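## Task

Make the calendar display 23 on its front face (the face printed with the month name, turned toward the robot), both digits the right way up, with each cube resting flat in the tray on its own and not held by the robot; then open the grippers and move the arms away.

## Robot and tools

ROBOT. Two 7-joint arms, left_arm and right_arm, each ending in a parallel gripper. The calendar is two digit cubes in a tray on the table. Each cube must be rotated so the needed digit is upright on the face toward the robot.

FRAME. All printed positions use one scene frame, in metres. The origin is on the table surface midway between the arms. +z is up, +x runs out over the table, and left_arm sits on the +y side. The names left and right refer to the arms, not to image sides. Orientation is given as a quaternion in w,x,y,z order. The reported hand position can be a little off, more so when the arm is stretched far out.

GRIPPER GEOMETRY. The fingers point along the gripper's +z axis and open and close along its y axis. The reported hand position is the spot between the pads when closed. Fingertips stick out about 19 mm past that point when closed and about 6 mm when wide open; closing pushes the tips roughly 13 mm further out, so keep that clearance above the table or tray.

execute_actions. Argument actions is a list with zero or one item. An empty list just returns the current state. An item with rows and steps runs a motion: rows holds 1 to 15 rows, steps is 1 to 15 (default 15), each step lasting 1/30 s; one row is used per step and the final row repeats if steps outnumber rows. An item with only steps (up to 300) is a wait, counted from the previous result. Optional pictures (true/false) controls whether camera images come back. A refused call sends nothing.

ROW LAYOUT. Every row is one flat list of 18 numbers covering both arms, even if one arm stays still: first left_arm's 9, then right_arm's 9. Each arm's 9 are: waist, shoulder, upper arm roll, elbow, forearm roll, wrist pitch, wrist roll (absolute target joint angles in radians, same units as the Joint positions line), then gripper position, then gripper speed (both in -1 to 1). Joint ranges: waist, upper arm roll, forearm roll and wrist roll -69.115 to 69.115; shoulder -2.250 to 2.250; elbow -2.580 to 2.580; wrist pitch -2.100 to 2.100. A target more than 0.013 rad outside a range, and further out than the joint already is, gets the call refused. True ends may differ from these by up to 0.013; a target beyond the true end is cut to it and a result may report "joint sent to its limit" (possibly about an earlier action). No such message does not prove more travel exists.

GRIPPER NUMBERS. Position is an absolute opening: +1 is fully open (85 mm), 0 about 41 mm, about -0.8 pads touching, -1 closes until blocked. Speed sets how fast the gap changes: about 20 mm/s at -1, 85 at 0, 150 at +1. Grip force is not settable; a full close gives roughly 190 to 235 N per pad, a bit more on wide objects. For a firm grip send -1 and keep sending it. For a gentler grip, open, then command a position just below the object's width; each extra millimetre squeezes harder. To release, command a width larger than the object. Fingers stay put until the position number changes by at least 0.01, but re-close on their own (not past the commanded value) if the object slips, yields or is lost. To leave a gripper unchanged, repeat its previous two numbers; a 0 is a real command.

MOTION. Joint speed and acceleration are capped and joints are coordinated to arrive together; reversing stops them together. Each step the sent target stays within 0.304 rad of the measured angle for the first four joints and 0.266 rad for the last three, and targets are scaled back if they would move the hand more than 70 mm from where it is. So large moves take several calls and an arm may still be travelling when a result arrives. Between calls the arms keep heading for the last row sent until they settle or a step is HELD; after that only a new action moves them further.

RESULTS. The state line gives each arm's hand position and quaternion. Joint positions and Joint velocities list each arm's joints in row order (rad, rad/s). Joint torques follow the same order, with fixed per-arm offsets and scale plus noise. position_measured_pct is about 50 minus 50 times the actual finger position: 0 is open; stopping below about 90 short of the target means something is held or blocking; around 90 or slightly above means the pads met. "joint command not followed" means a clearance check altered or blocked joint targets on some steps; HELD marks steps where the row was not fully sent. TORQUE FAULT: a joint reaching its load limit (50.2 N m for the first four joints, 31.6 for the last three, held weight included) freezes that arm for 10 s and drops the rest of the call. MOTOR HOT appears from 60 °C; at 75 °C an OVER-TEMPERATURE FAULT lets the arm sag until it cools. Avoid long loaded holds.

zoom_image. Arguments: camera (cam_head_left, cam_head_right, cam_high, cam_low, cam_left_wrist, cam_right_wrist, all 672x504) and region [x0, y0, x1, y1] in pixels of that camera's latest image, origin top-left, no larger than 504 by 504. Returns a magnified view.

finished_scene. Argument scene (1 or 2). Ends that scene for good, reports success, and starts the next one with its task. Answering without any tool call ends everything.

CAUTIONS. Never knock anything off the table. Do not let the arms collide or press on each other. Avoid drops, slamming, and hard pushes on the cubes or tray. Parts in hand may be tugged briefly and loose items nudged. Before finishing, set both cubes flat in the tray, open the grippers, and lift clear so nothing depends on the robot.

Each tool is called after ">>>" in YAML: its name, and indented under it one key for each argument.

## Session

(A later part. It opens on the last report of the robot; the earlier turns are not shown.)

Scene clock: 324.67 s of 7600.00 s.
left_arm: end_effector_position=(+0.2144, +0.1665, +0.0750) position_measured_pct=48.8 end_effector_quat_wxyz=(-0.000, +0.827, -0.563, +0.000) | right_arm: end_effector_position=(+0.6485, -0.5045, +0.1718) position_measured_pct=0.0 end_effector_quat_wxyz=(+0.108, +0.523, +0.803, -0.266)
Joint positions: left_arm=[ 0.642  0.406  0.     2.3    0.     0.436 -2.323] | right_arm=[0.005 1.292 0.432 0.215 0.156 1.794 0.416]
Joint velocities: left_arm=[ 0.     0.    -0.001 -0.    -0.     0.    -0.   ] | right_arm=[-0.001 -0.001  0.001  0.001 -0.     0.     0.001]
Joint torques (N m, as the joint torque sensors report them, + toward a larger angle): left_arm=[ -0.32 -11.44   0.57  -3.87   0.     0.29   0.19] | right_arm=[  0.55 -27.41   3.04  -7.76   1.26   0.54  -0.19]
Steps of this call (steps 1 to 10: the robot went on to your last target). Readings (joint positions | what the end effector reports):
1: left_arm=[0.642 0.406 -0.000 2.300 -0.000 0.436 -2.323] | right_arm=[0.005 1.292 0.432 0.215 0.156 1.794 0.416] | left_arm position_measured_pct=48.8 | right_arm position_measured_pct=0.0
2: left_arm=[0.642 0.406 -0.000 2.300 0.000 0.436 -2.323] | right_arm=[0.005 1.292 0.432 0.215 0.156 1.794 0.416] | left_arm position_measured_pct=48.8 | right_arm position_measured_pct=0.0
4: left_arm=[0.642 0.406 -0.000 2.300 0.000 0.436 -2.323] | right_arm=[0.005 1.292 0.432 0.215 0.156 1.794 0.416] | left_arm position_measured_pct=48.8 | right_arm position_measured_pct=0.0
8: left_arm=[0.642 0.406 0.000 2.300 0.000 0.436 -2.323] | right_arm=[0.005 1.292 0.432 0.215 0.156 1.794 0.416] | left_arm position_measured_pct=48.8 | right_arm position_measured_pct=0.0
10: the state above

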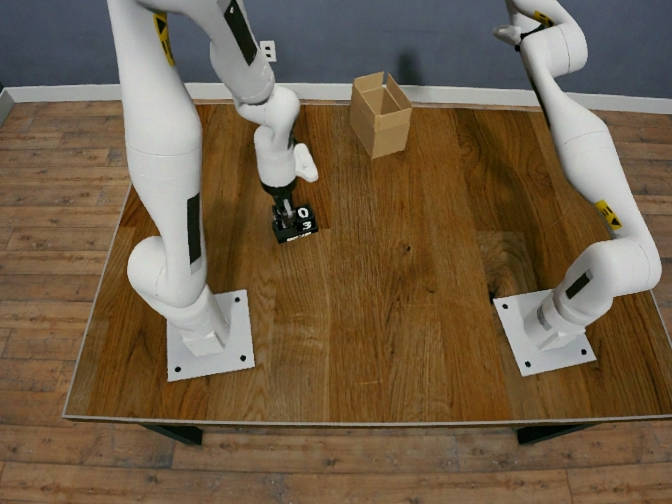

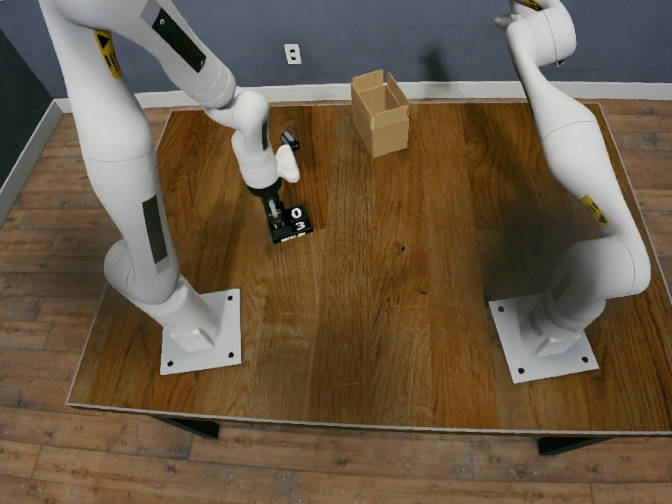

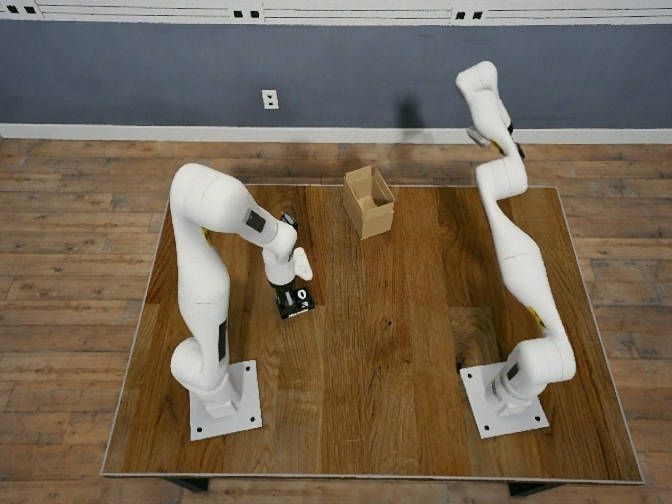

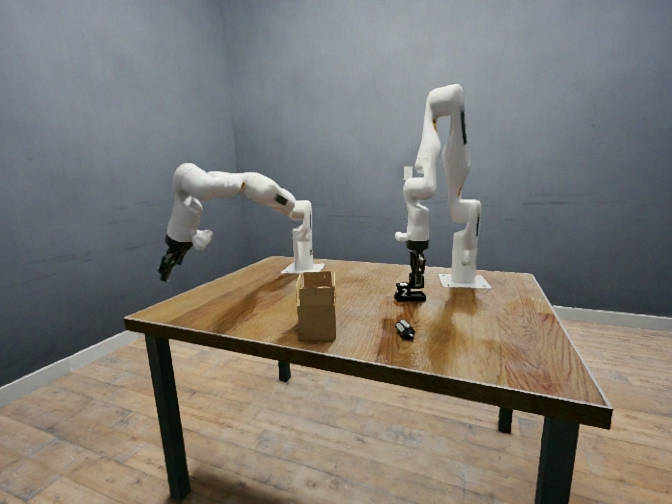

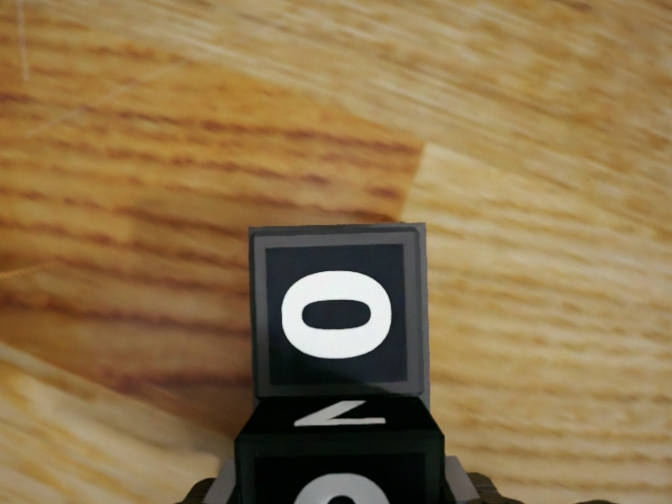

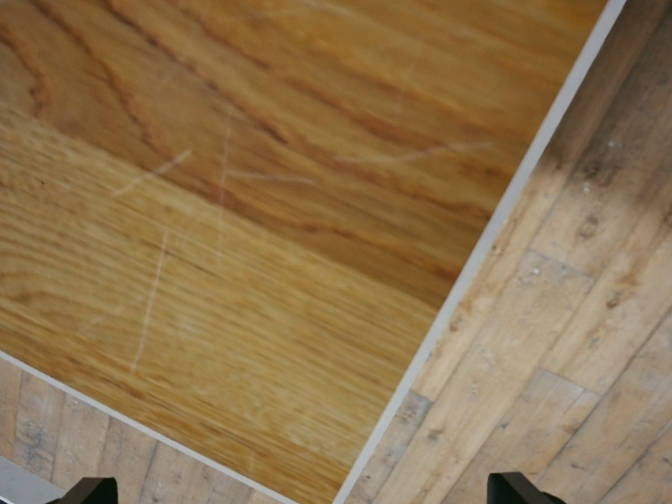

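>>> execute_actions:
  actions:
    - {"rows": [[0.6449, 0.4517, 0.0, 2.3111, 0.0, 0.3788, -2.3199, -1, -0.3, 0.005, 1.292, 0.432, 0.215, 0.156, 1.794, 0.416, 1, 0]], "steps": 15}

>>> zoom_image:
  camera: "cam_low"
  region: [380, 250, 450, 310]

>>> zoom_image:
  camera: "cam_left_wrist"
  region: [210, 210, 470, 504]

Scene clock: 353.47 s of 7600.00 s.
left_arm: end_effector_position=(+0.2149, +0.1654, +0.0601) position_measured_pct=48.8 end_effector_quat_wxyz=(-0.000, +0.827, -0.563, +0.000) | right_arm: end_effector_position=(+0.6485, -0.5045, +0.1718) position_measured_pct=0.0 end_effector_quat_wxyz=(+0.108, +0.523, +0.803, -0.266)
Joint positions: left_arm=[ 0.645  0.451  0.     2.311  0.     0.379 -2.32 ] | right_arm=[0.005 1.292 0.432 0.215 0.156 1.794 0.416]
Joint velocities: left_arm=[ 0.     0.002 -0.001 -0.     0.001 -0.     0.   ] | right_arm=[ 0.     0.     0.    -0.001 -0.002  0.     0.   ]
Joint torques (N m, as the joint torque sensors report them, + toward a larger angle): left_arm=[ -0.66 -11.98   0.69  -3.56  -0.32   0.15   0.17] | right_arm=[  0.39 -27.31   3.05  -7.63   1.26   0.49  -0.19]
Steps of this call (steps 1 to 15: the robot went on to your last target; steps 16 to 90: nothing new was sent; then 25.30 s passed at rest; steps 91 to 105: all 15 steps of this action). Readings (joint positions | what the end effector reports):
91: left_arm=[0.642 0.408 -0.000 2.300 -0.000 0.434 -2.323] | right_arm=[0.005 1.292 0.432 0.215 0.156 1.794 0.416] | left_arm position_measured_pct=48.8 | right_arm position_measured_pct=0.0
92: left_arm=[0.643 0.415 -0.000 2.301 -0.000 0.428 -2.322] | right_arm=[0.005 1.292 0.432 0.215 0.156 1.794 0.416] | left_arm position_measured_pct=48.8 | right_arm position_measured_pct=0.0
94: left_arm=[0.644 0.440 0.000 2.307 0.000 0.398 -2.321] | right_arm=[0.005 1.292 0.432 0.215 0.156 1.794 0.416] | left_arm position_measured_pct=48.8 | right_arm position_measured_pct=0.0
98: left_arm=[0.645 0.449 -0.000 2.311 -0.000 0.379 -2.320] | right_arm=[0.005 1.292 0.432 0.215 0.156 1.794 0.416] | left_arm position_measured_pct=48.8 | right_arm position_measured_pct=0.0
105: the state above

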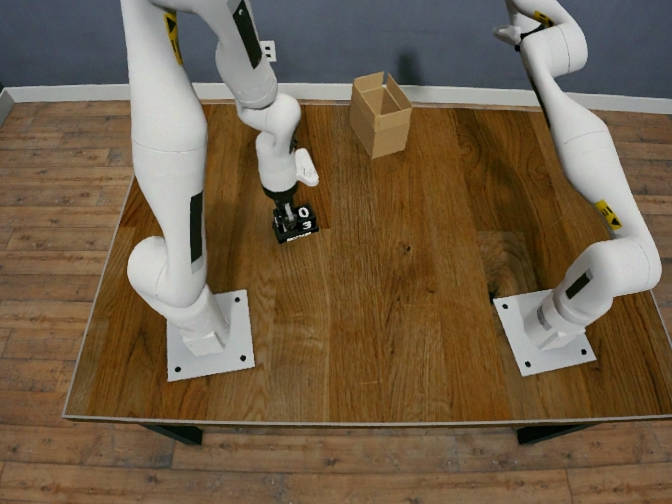

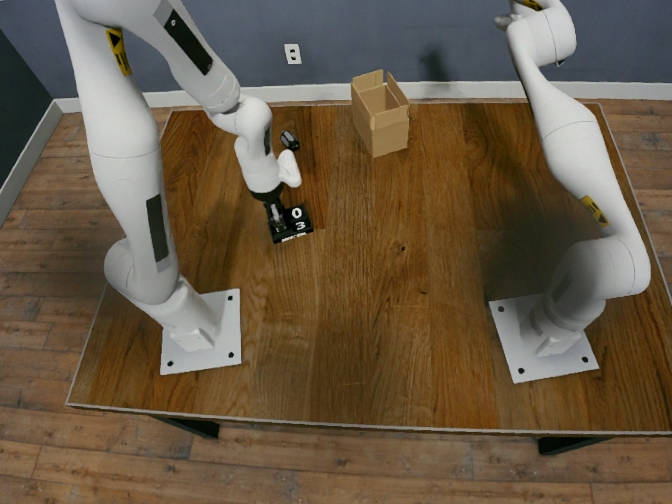

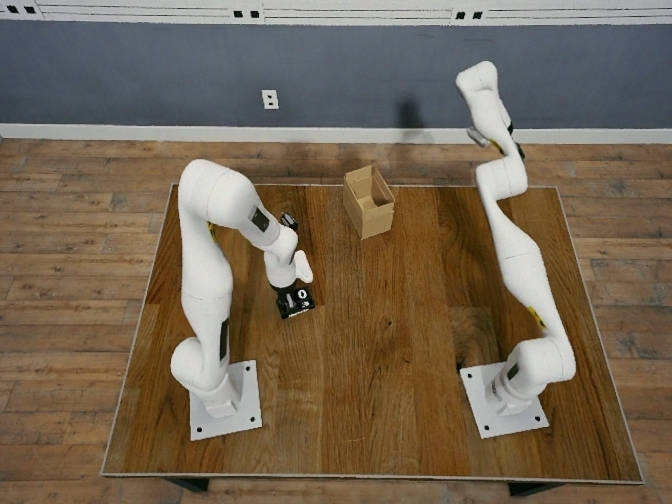

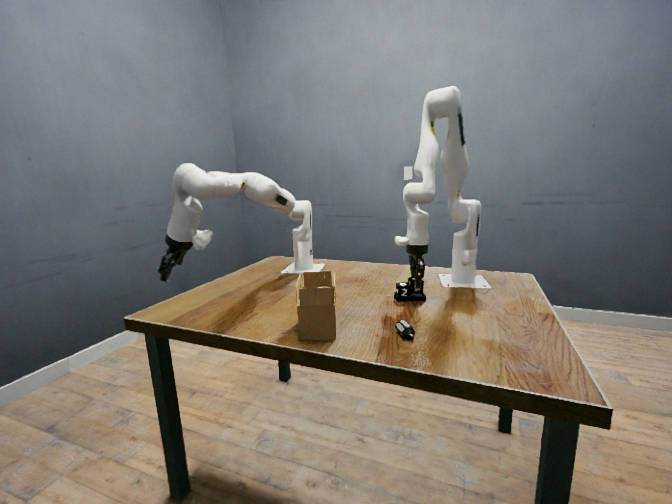

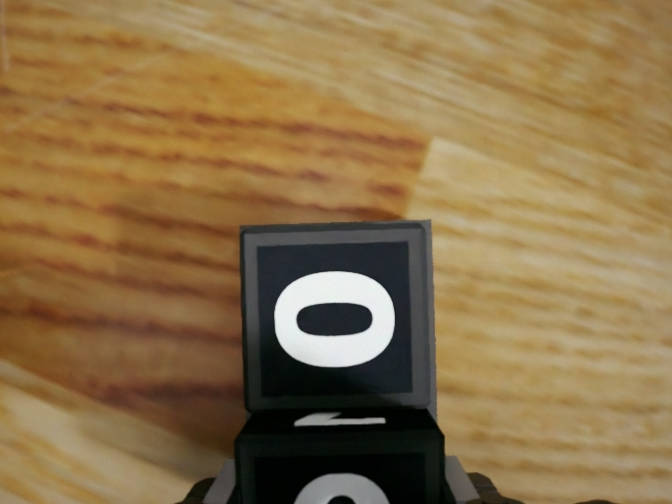

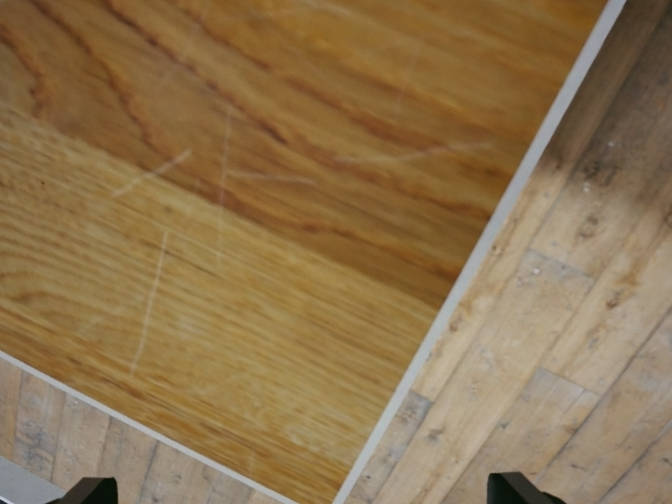

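Region (380, 250, 450, 310) of cam_low's 672x504 image, scaled by 7.200, with more detail than that image has; it fills the top 432 rows of this view, and the rest is white.

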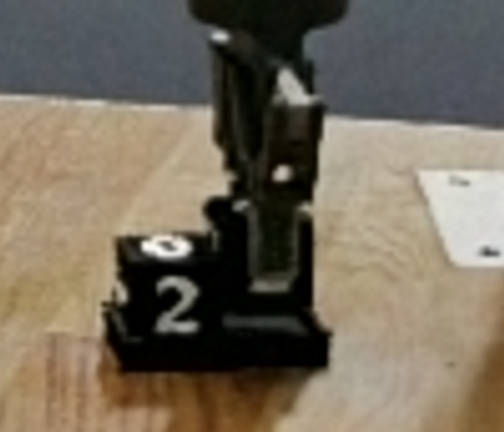

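Region (210, 210, 470, 504) of cam_left_wrist's 672x504 image, scaled by 1.714; it fills the left 446 columns of this view, and the rest is white.

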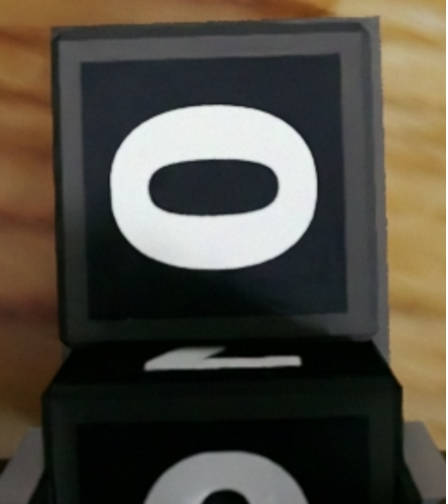

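>>> execute_actions:
  actions:
    - {"rows": [[0.644, 0.5047, 0.0, 2.3261, 0.0, 0.3108, -2.3148, -1, -0.3, 0.005, 1.292, 0.432, 0.215, 0.156, 1.794, 0.416, 1, 0]], "steps": 15}
  pictures: false

>>> execute_actions:
  actions:
    - {"steps": 8}

>>> zoom_image:
  camera: "cam_low"
  region: [380, 250, 450, 310]

Scene clock: 374.80 s of 7600.00 s.
left_arm: end_effector_position=(+0.2148, +0.1657, +0.0426) position_measured_pct=48.8 end_effector_quat_wxyz=(-0.000, +0.828, -0.560, +0.000) | right_arm: end_effector_position=(+0.6485, -0.5045, +0.1718) position_measured_pct=0.0 end_effector_quat_wxyz=(+0.108, +0.523, +0.803, -0.266)
Joint positions: left_arm=[ 0.644  0.504 -0.     2.326 -0.     0.311 -2.315] | right_arm=[0.005 1.292 0.432 0.215 0.156 1.794 0.416]
Joint velocities: left_arm=[ 0.     0.004 -0.002 -0.    -0.001 -0.    -0.001] | right_arm=[-0.001 -0.001  0.001  0.001  0.001 -0.    -0.   ]
Joint torques (N m, as the joint torque sensors report them, + toward a larger angle): left_arm=[ -0.87 -12.12   0.92  -2.42  -0.47  -0.04   0.46] | right_arm=[  0.47 -27.4    3.    -7.63   1.29   0.51  -0.18]
Steps of this call (steps 1 to 15: the robot went on to your last target; steps 16 to 90: nothing new was sent; then 17.83 s passed at rest; steps 91 to 105: all 15 steps of this action). Readings (joint positions | what the end effector reports):
91: left_arm=[0.645 0.453 0.000 2.311 0.000 0.378 -2.320] | right_arm=[0.005 1.292 0.432 0.215 0.156 1.794 0.416] | left_arm position_measured_pct=48.8 | right_arm position_measured_pct=0.0
92: left_arm=[0.645 0.460 0.000 2.313 0.000 0.371 -2.319] | right_arm=[0.005 1.292 0.432 0.215 0.156 1.794 0.416] | left_arm position_measured_pct=48.8 | right_arm position_measured_pct=0.0
94: left_arm=[0.644 0.488 0.000 2.320 0.000 0.339 -2.317] | right_arm=[0.005 1.292 0.432 0.215 0.156 1.794 0.416] | left_arm position_measured_pct=48.8 | right_arm position_measured_pct=0.0
98: left_arm=[0.644 0.502 -0.000 2.326 -0.000 0.311 -2.315] | right_arm=[0.005 1.292 0.432 0.215 0.156 1.794 0.416] | left_arm position_measured_pct=48.8 | right_arm position_measured_pct=0.0
105: the state above

Scene clock: 375.07 s of 7600.00 s.
left_arm: end_effector_position=(+0.2147, +0.1658, +0.0425) position_measured_pct=48.8 end_effector_quat_wxyz=(-0.000, +0.828, -0.560, +0.000) | right_arm: end_effector_position=(+0.6485, -0.5045, +0.1718) position_measured_pct=0.0 end_effector_quat_wxyz=(+0.108, +0.523, +0.803, -0.266)
Joint positions: left_arm=[ 0.644  0.505 -0.     2.326  0.     0.311 -2.315] | right_arm=[0.005 1.292 0.432 0.215 0.156 1.794 0.416]
Joint velocities: left_arm=[ 0.     0.     0.001 -0.     0.    -0.     0.001] | right_arm=[-0.001 -0.001  0.001 -0.002  0.001  0.     0.001]
Joint torques (N m, as the joint torque sensors report them, + toward a larger angle): left_arm=[ -0.75 -12.37   0.59  -2.63  -0.44  -0.07   0.22] | right_arm=[  0.37 -27.35   2.94  -7.6    1.29   0.5   -0.21]
Steps of this call (steps 1 to 8: the robot went on to your last target). Readings (joint positions | what the end effector reports):
1: left_arm=[0.644 0.504 -0.000 2.326 0.000 0.311 -2.315] | right_arm=[0.005 1.292 0.432 0.215 0.156 1.794 0.416] | left_arm position_measured_pct=48.8 | right_arm position_measured_pct=0.0
2: left_arm=[0.644 0.504 -0.000 2.326 0.000 0.311 -2.315] | right_arm=[0.005 1.292 0.432 0.215 0.156 1.794 0.416] | left_arm position_measured_pct=48.8 | right_arm position_measured_pct=0.0
4: left_arm=[0.644 0.505 -0.000 2.326 -0.000 0.311 -2.315] | right_arm=[0.005 1.292 0.432 0.215 0.156 1.794 0.416] | left_arm position_measured_pct=48.8 | right_arm position_measured_pct=0.0
8: the state above

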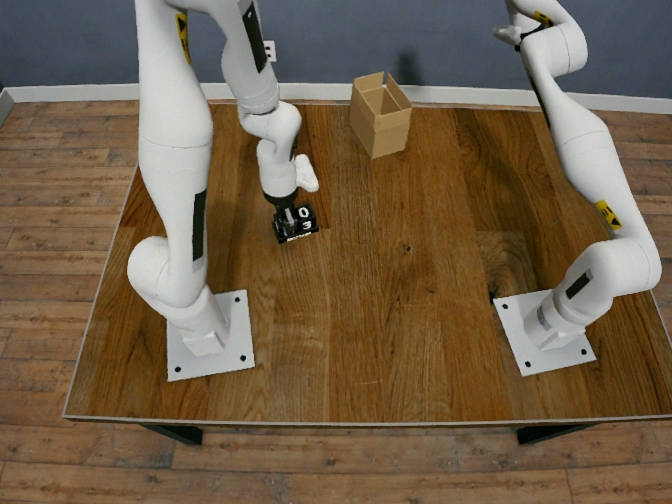

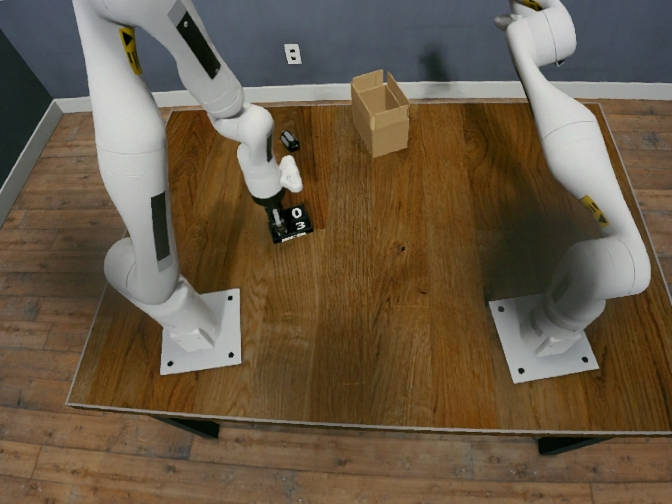

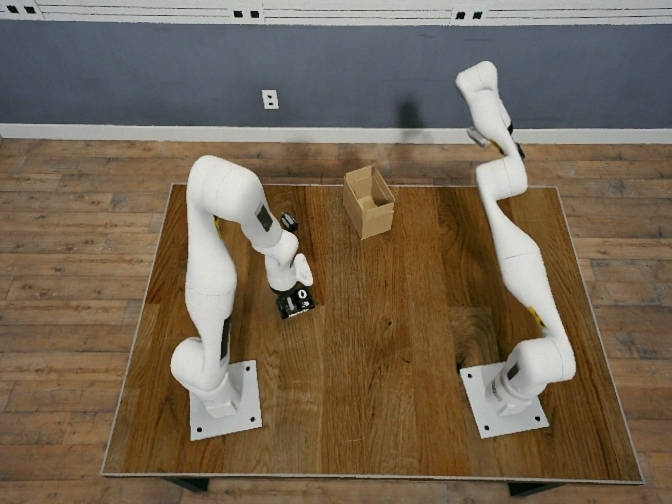

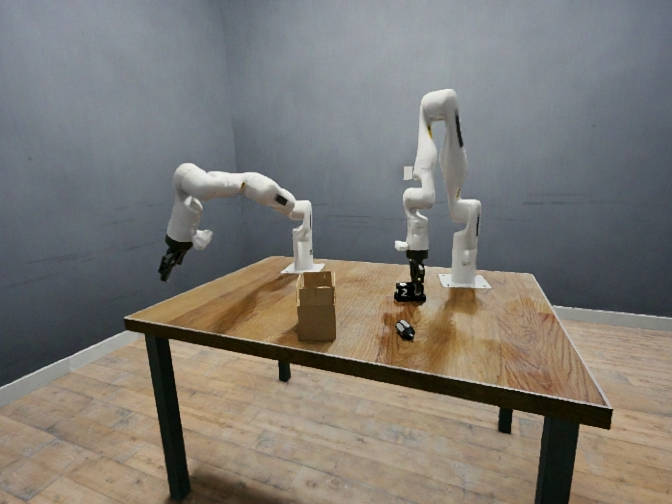

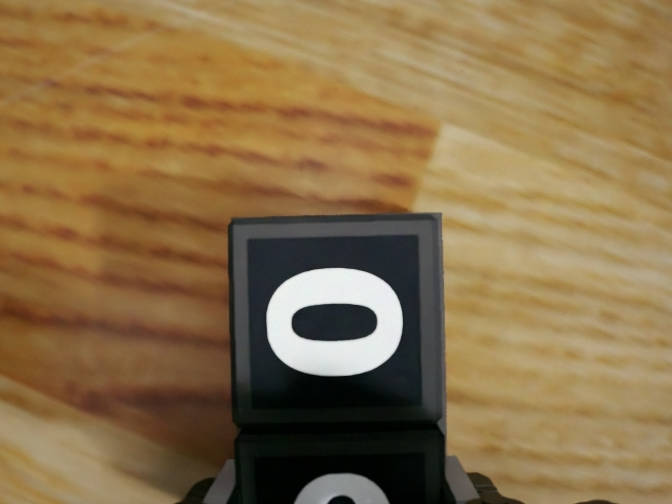

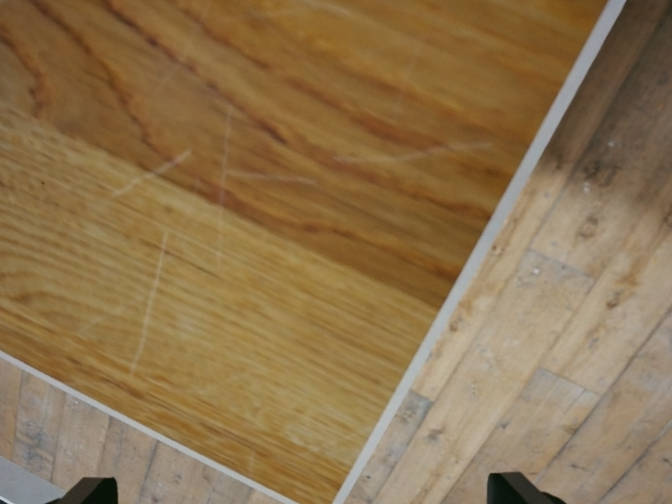

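Region (380, 250, 450, 310) of cam_low's 672x504 image, scaled by 7.200, with more detail than that image has; it fills the top 432 rows of this view, and the rest is white.

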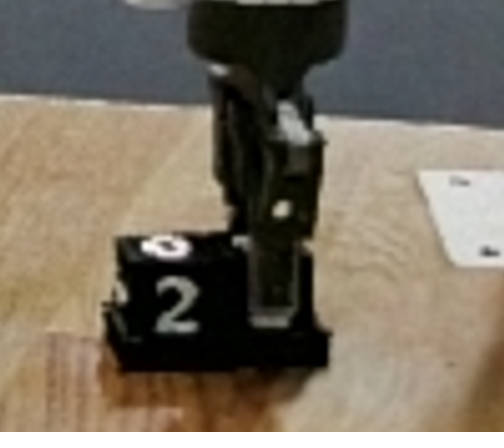

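>>> execute_actions:
  actions:
    - {"rows": [[0.644, 0.5047, 0.0, 2.3261, 0.0, 0.3108, -2.3148, 0.7, 0, 0.005, 1.292, 0.432, 0.215, 0.156, 1.794, 0.416, 1, 0]], "steps": 15}
  pictures: false

>>> execute_actions:
  actions:
    - {"rows": [[0.644, 0.4064, 0.0, 2.2996, 0.0, 0.4356, -2.3148, 0.7, 0, 0.005, 1.292, 0.432, 0.215, 0.156, 1.794, 0.416, 1, 0], [0.644, 0.4064, 0.0, 2.2996, 0.0, 0.4356, -2.3148, 0.7, 0, 0.005, 1.292, 0.432, 0.215, 0.156, 1.794, 0.416, 1, 0], [0.644, 0.4064, 0.0, 2.2996, 0.0, 0.4356, -2.3148, 0.7, 0, 0.005, 1.292, 0.432, 0.215, 0.156, 1.794, 0.416, 1, 0], [0.644, 0.4064, 0.0, 2.2996, 0.0, 0.4356, -2.3148, 0.7, 0, 0.005, 1.292, 0.432, 0.215, 0.156, 1.794, 0.416, 1, 0], [0.644, 0.4064, 0.0, 2.2996, 0.0, 0.4356, -2.3148, 0.7, 0, 0.005, 1.292, 0.432, 0.215, 0.156, 1.794, 0.416, 1, 0], [0.3, 0.0719, 0.0, 1.975, 0.0, 1.0947, -2.3148, 0.7, 0, 0.005, 1.292, 0.432, 0.215, 0.156, 1.794, 0.416, 1, 0]], "steps": 15}
  pictures: false

>>> execute_actions:
  actions:
    - {"steps": 25}

Scene clock: 385.80 s of 7600.00 s.
left_arm: end_effector_position=(+0.2147, +0.1658, +0.0425) position_measured_pct=15.9 end_effector_quat_wxyz=(-0.000, +0.828, -0.560, +0.000) | right_arm: end_effector_position=(+0.6485, -0.5045, +0.1718) position_measured_pct=0.0 end_effector_quat_wxyz=(+0.108, +0.523, +0.803, -0.266)
Joint positions: left_arm=[ 0.644  0.505  0.     2.326 -0.     0.311 -2.315] | right_arm=[0.005 1.292 0.432 0.215 0.156 1.794 0.416]
Joint velocities: left_arm=[ 0.    -0.    -0.001  0.    -0.001 -0.    -0.   ] | right_arm=[-0.    -0.     0.    -0.    -0.001 -0.001  0.001]
Joint torques (N m, as the joint torque sensors report them, + toward a larger angle): left_arm=[ -0.18 -12.76   1.08  -2.49  -0.23   0.01   0.27] | right_arm=[  0.47 -27.37   3.    -7.68   1.24   0.49  -0.16]
Steps of this call (steps 1 to 15: the robot went on to your last target; steps 16 to 90: nothing new was sent; then 7.23 s passed at rest; steps 91 to 105: all 15 steps of this action). Readings (joint positions | what the end effector reports):
91: left_arm=[0.644 0.505 -0.000 2.326 0.000 0.311 -2.315] | right_arm=[0.005 1.292 0.432 0.215 0.156 1.794 0.416] | left_arm position_measured_pct=48.8 | right_arm position_measured_pct=0.0
92: left_arm=[0.644 0.505 -0.000 2.326 0.000 0.311 -2.315] | right_arm=[0.005 1.292 0.432 0.215 0.156 1.794 0.416] | left_arm position_measured_pct=48.8 | right_arm position_measured_pct=0.0
94: left_arm=[0.644 0.505 0.000 2.326 -0.000 0.311 -2.315] | right_arm=[0.005 1.292 0.432 0.215 0.156 1.794 0.416] | left_arm position_measured_pct=44.0 | right_arm position_measured_pct=0.0
98: left_arm=[0.644 0.505 0.000 2.326 0.000 0.311 -2.315] | right_arm=[0.005 1.292 0.432 0.215 0.156 1.794 0.416] | left_arm position_measured_pct=32.9 | right_arm position_measured_pct=0.0
105: the state above

Scene clock: 386.30 s of 7600.00 s.
left_arm: end_effector_position=(+0.3075, +0.1938, +0.1636) position_measured_pct=15.1 end_effector_quat_wxyz=(-0.021, +0.871, -0.483, +0.087) | right_arm: end_effector_position=(+0.6485, -0.5045, +0.1718) position_measured_pct=0.0 end_effector_quat_wxyz=(+0.108, +0.523, +0.803, -0.266)
Joint positions: left_arm=[ 0.468  0.233  0.001  2.132  0.     0.598 -2.315] | right_arm=[0.005 1.292 0.432 0.215 0.156 1.794 0.416]
Joint velocities: left_arm=[-0.736 -0.698  0.001 -0.694 -0.     0.96   0.   ] | right_arm=[-0.001  0.001 -0.    -0.    -0.002  0.001  0.001]
Joint torques (N m, as the joint torque sensors report them, + toward a larger angle): left_arm=[ -0.93 -12.24   0.39  -5.82  -0.51  -0.12   0.41] | right_arm=[  0.33 -27.32   3.01  -7.72   1.19   0.5   -0.17]
Steps of this call (steps 1 to 15: all 15 steps of this action). Readings (joint positions | what the end effector reports):
1: left_arm=[0.644 0.503 -0.000 2.326 0.000 0.312 -2.315] | right_arm=[0.005 1.292 0.432 0.215 0.156 1.794 0.416] | left_arm position_measured_pct=15.5 | right_arm position_measured_pct=0.0
2: left_arm=[0.644 0.496 -0.000 2.325 -0.000 0.319 -2.315] | right_arm=[0.005 1.292 0.432 0.215 0.156 1.794 0.416] | left_arm position_measured_pct=15.1 | right_arm position_measured_pct=0.0
4: left_arm=[0.644 0.466 -0.000 2.317 -0.000 0.352 -2.315] | right_arm=[0.005 1.292 0.432 0.215 0.156 1.794 0.416] | left_arm position_measured_pct=15.1 | right_arm position_measured_pct=0.0
8: left_arm=[0.626 0.387 0.001 2.284 0.000 0.440 -2.315] | right_arm=[0.005 1.292 0.432 0.215 0.156 1.794 0.416] | left_arm position_measured_pct=15.1 | right_arm position_measured_pct=0.0
15: the state above

Scene clock: 387.13 s of 7600.00 s.
left_arm: end_effector_position=(+0.2605, +0.2611, +0.2491) position_measured_pct=15.1 end_effector_quat_wxyz=(+0.000, +0.912, -0.410, -0.000) | right_arm: end_effector_position=(+0.6485, -0.5045, +0.1718) position_measured_pct=0.0 end_effector_quat_wxyz=(+0.108, +0.523, +0.803, -0.266)
Joint positions: left_arm=[ 0.3    0.072 -0.     1.975 -0.     1.095 -2.315] | right_arm=[0.005 1.292 0.432 0.215 0.156 1.794 0.416]
Joint velocities: left_arm=[-0.002 -0.001  0.    -0.     0.001 -0.    -0.   ] | right_arm=[ 0.     0.001 -0.    -0.001 -0.     0.     0.   ]
Joint torques (N m, as the joint torque sensors report them, + toward a larger angle): left_arm=[ 0.   -9.2   1.04 -7.6  -0.24  0.06  0.29] | right_arm=[  0.39 -27.41   2.97  -7.66   1.27   0.5   -0.22]
Steps of this call (steps 1 to 25: the robot went on to your last target). Readings (joint positions | what the end effector reports):
1: left_arm=[0.443 0.209 0.001 2.109 0.000 0.633 -2.315] | right_arm=[0.005 1.292 0.432 0.215 0.156 1.794 0.416] | left_arm position_measured_pct=15.1 | right_arm position_measured_pct=0.0
2: left_arm=[0.419 0.186 0.000 2.086 0.000 0.671 -2.315] | right_arm=[0.005 1.292 0.432 0.215 0.156 1.794 0.416] | left_arm position_measured_pct=15.1 | right_arm position_measured_pct=0.0
4: left_arm=[0.383 0.150 -0.001 2.048 -0.000 0.752 -2.315] | right_arm=[0.005 1.292 0.432 0.215 0.156 1.794 0.416] | left_arm position_measured_pct=15.1 | right_arm position_measured_pct=0.0
8: left_arm=[0.338 0.107 -0.000 2.005 -0.000 0.914 -2.315] | right_arm=[0.005 1.292 0.432 0.215 0.156 1.794 0.416] | left_arm position_measured_pct=15.1 | right_arm position_measured_pct=0.0
25: the state above

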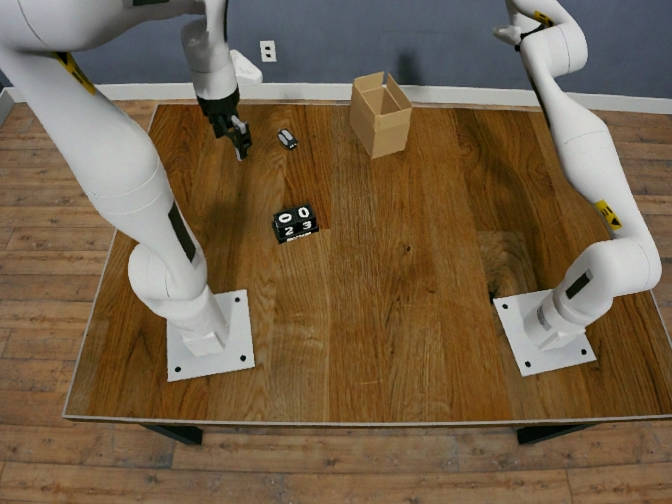

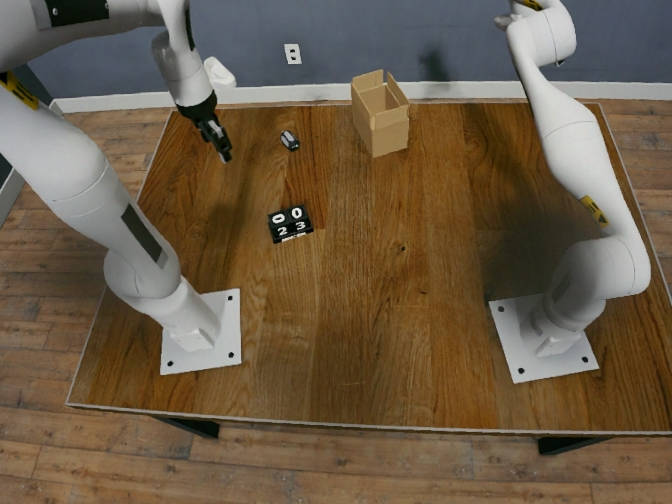

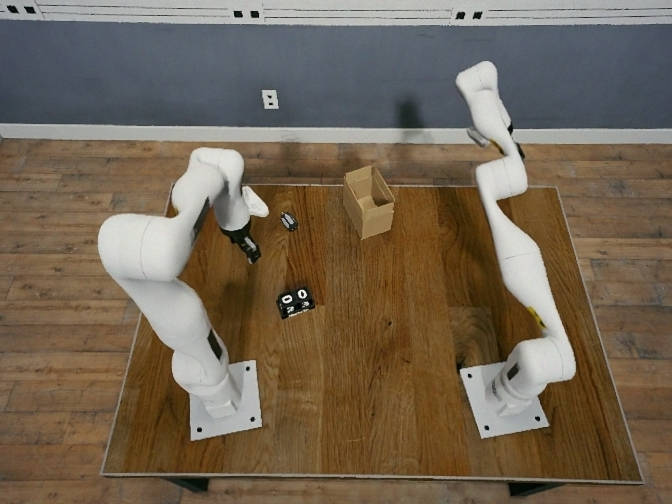

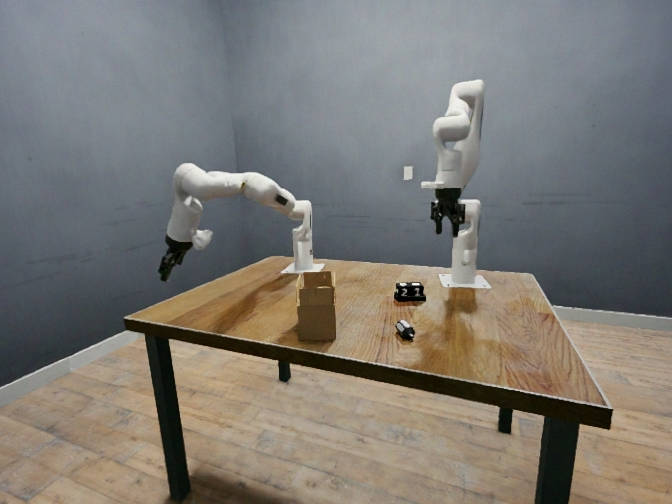

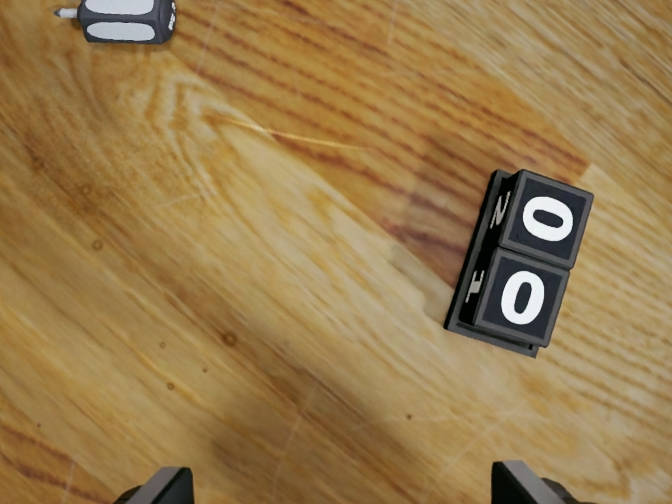

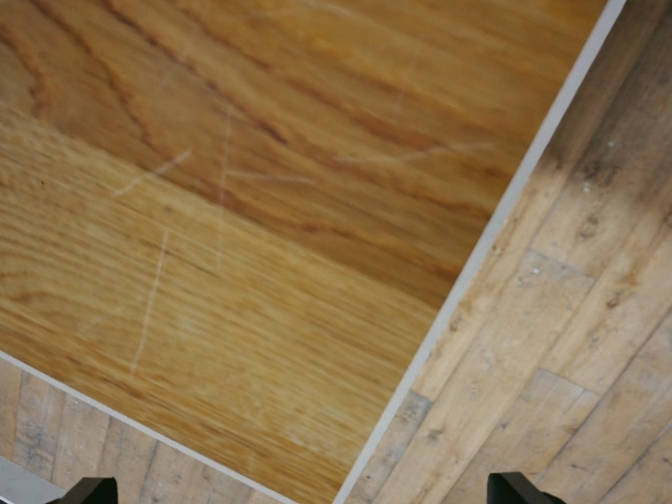

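>>> zoom_image:
  camera: "cam_head_left"
  region: [240, 180, 360, 270]

>>> zoom_image:
  camera: "cam_low"
  region: [370, 260, 450, 320]

Region (240, 180, 360, 270) of cam_head_left's 672x504 image, scaled by 4.200, with more detail than that image has; it fills the top 378 rows of this view, and the rest is white.

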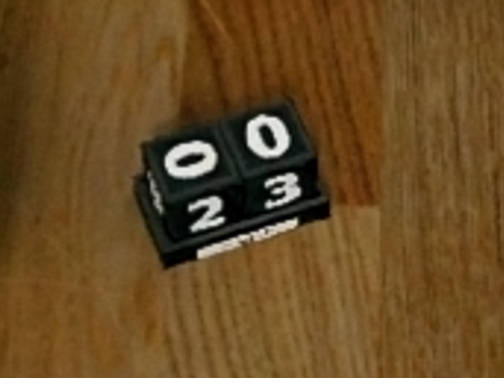

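Region (370, 260, 450, 320) of cam_low's 672x504 image, scaled by 6.300, with more detail than that image has; it fills the top 378 rows of this view, and the rest is white.

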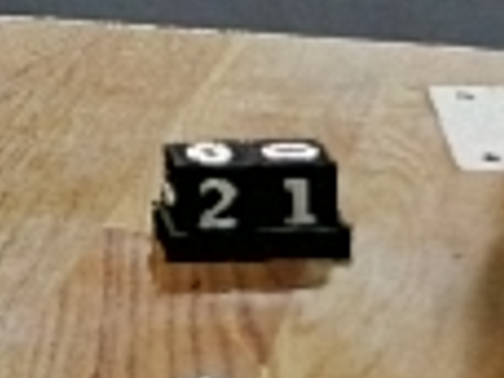

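The calendar now reads 23 with both cubes flat in the tray, and the arm is clear.

>>> finished_scene:
  scene: 1

The scene is finished: the task was done.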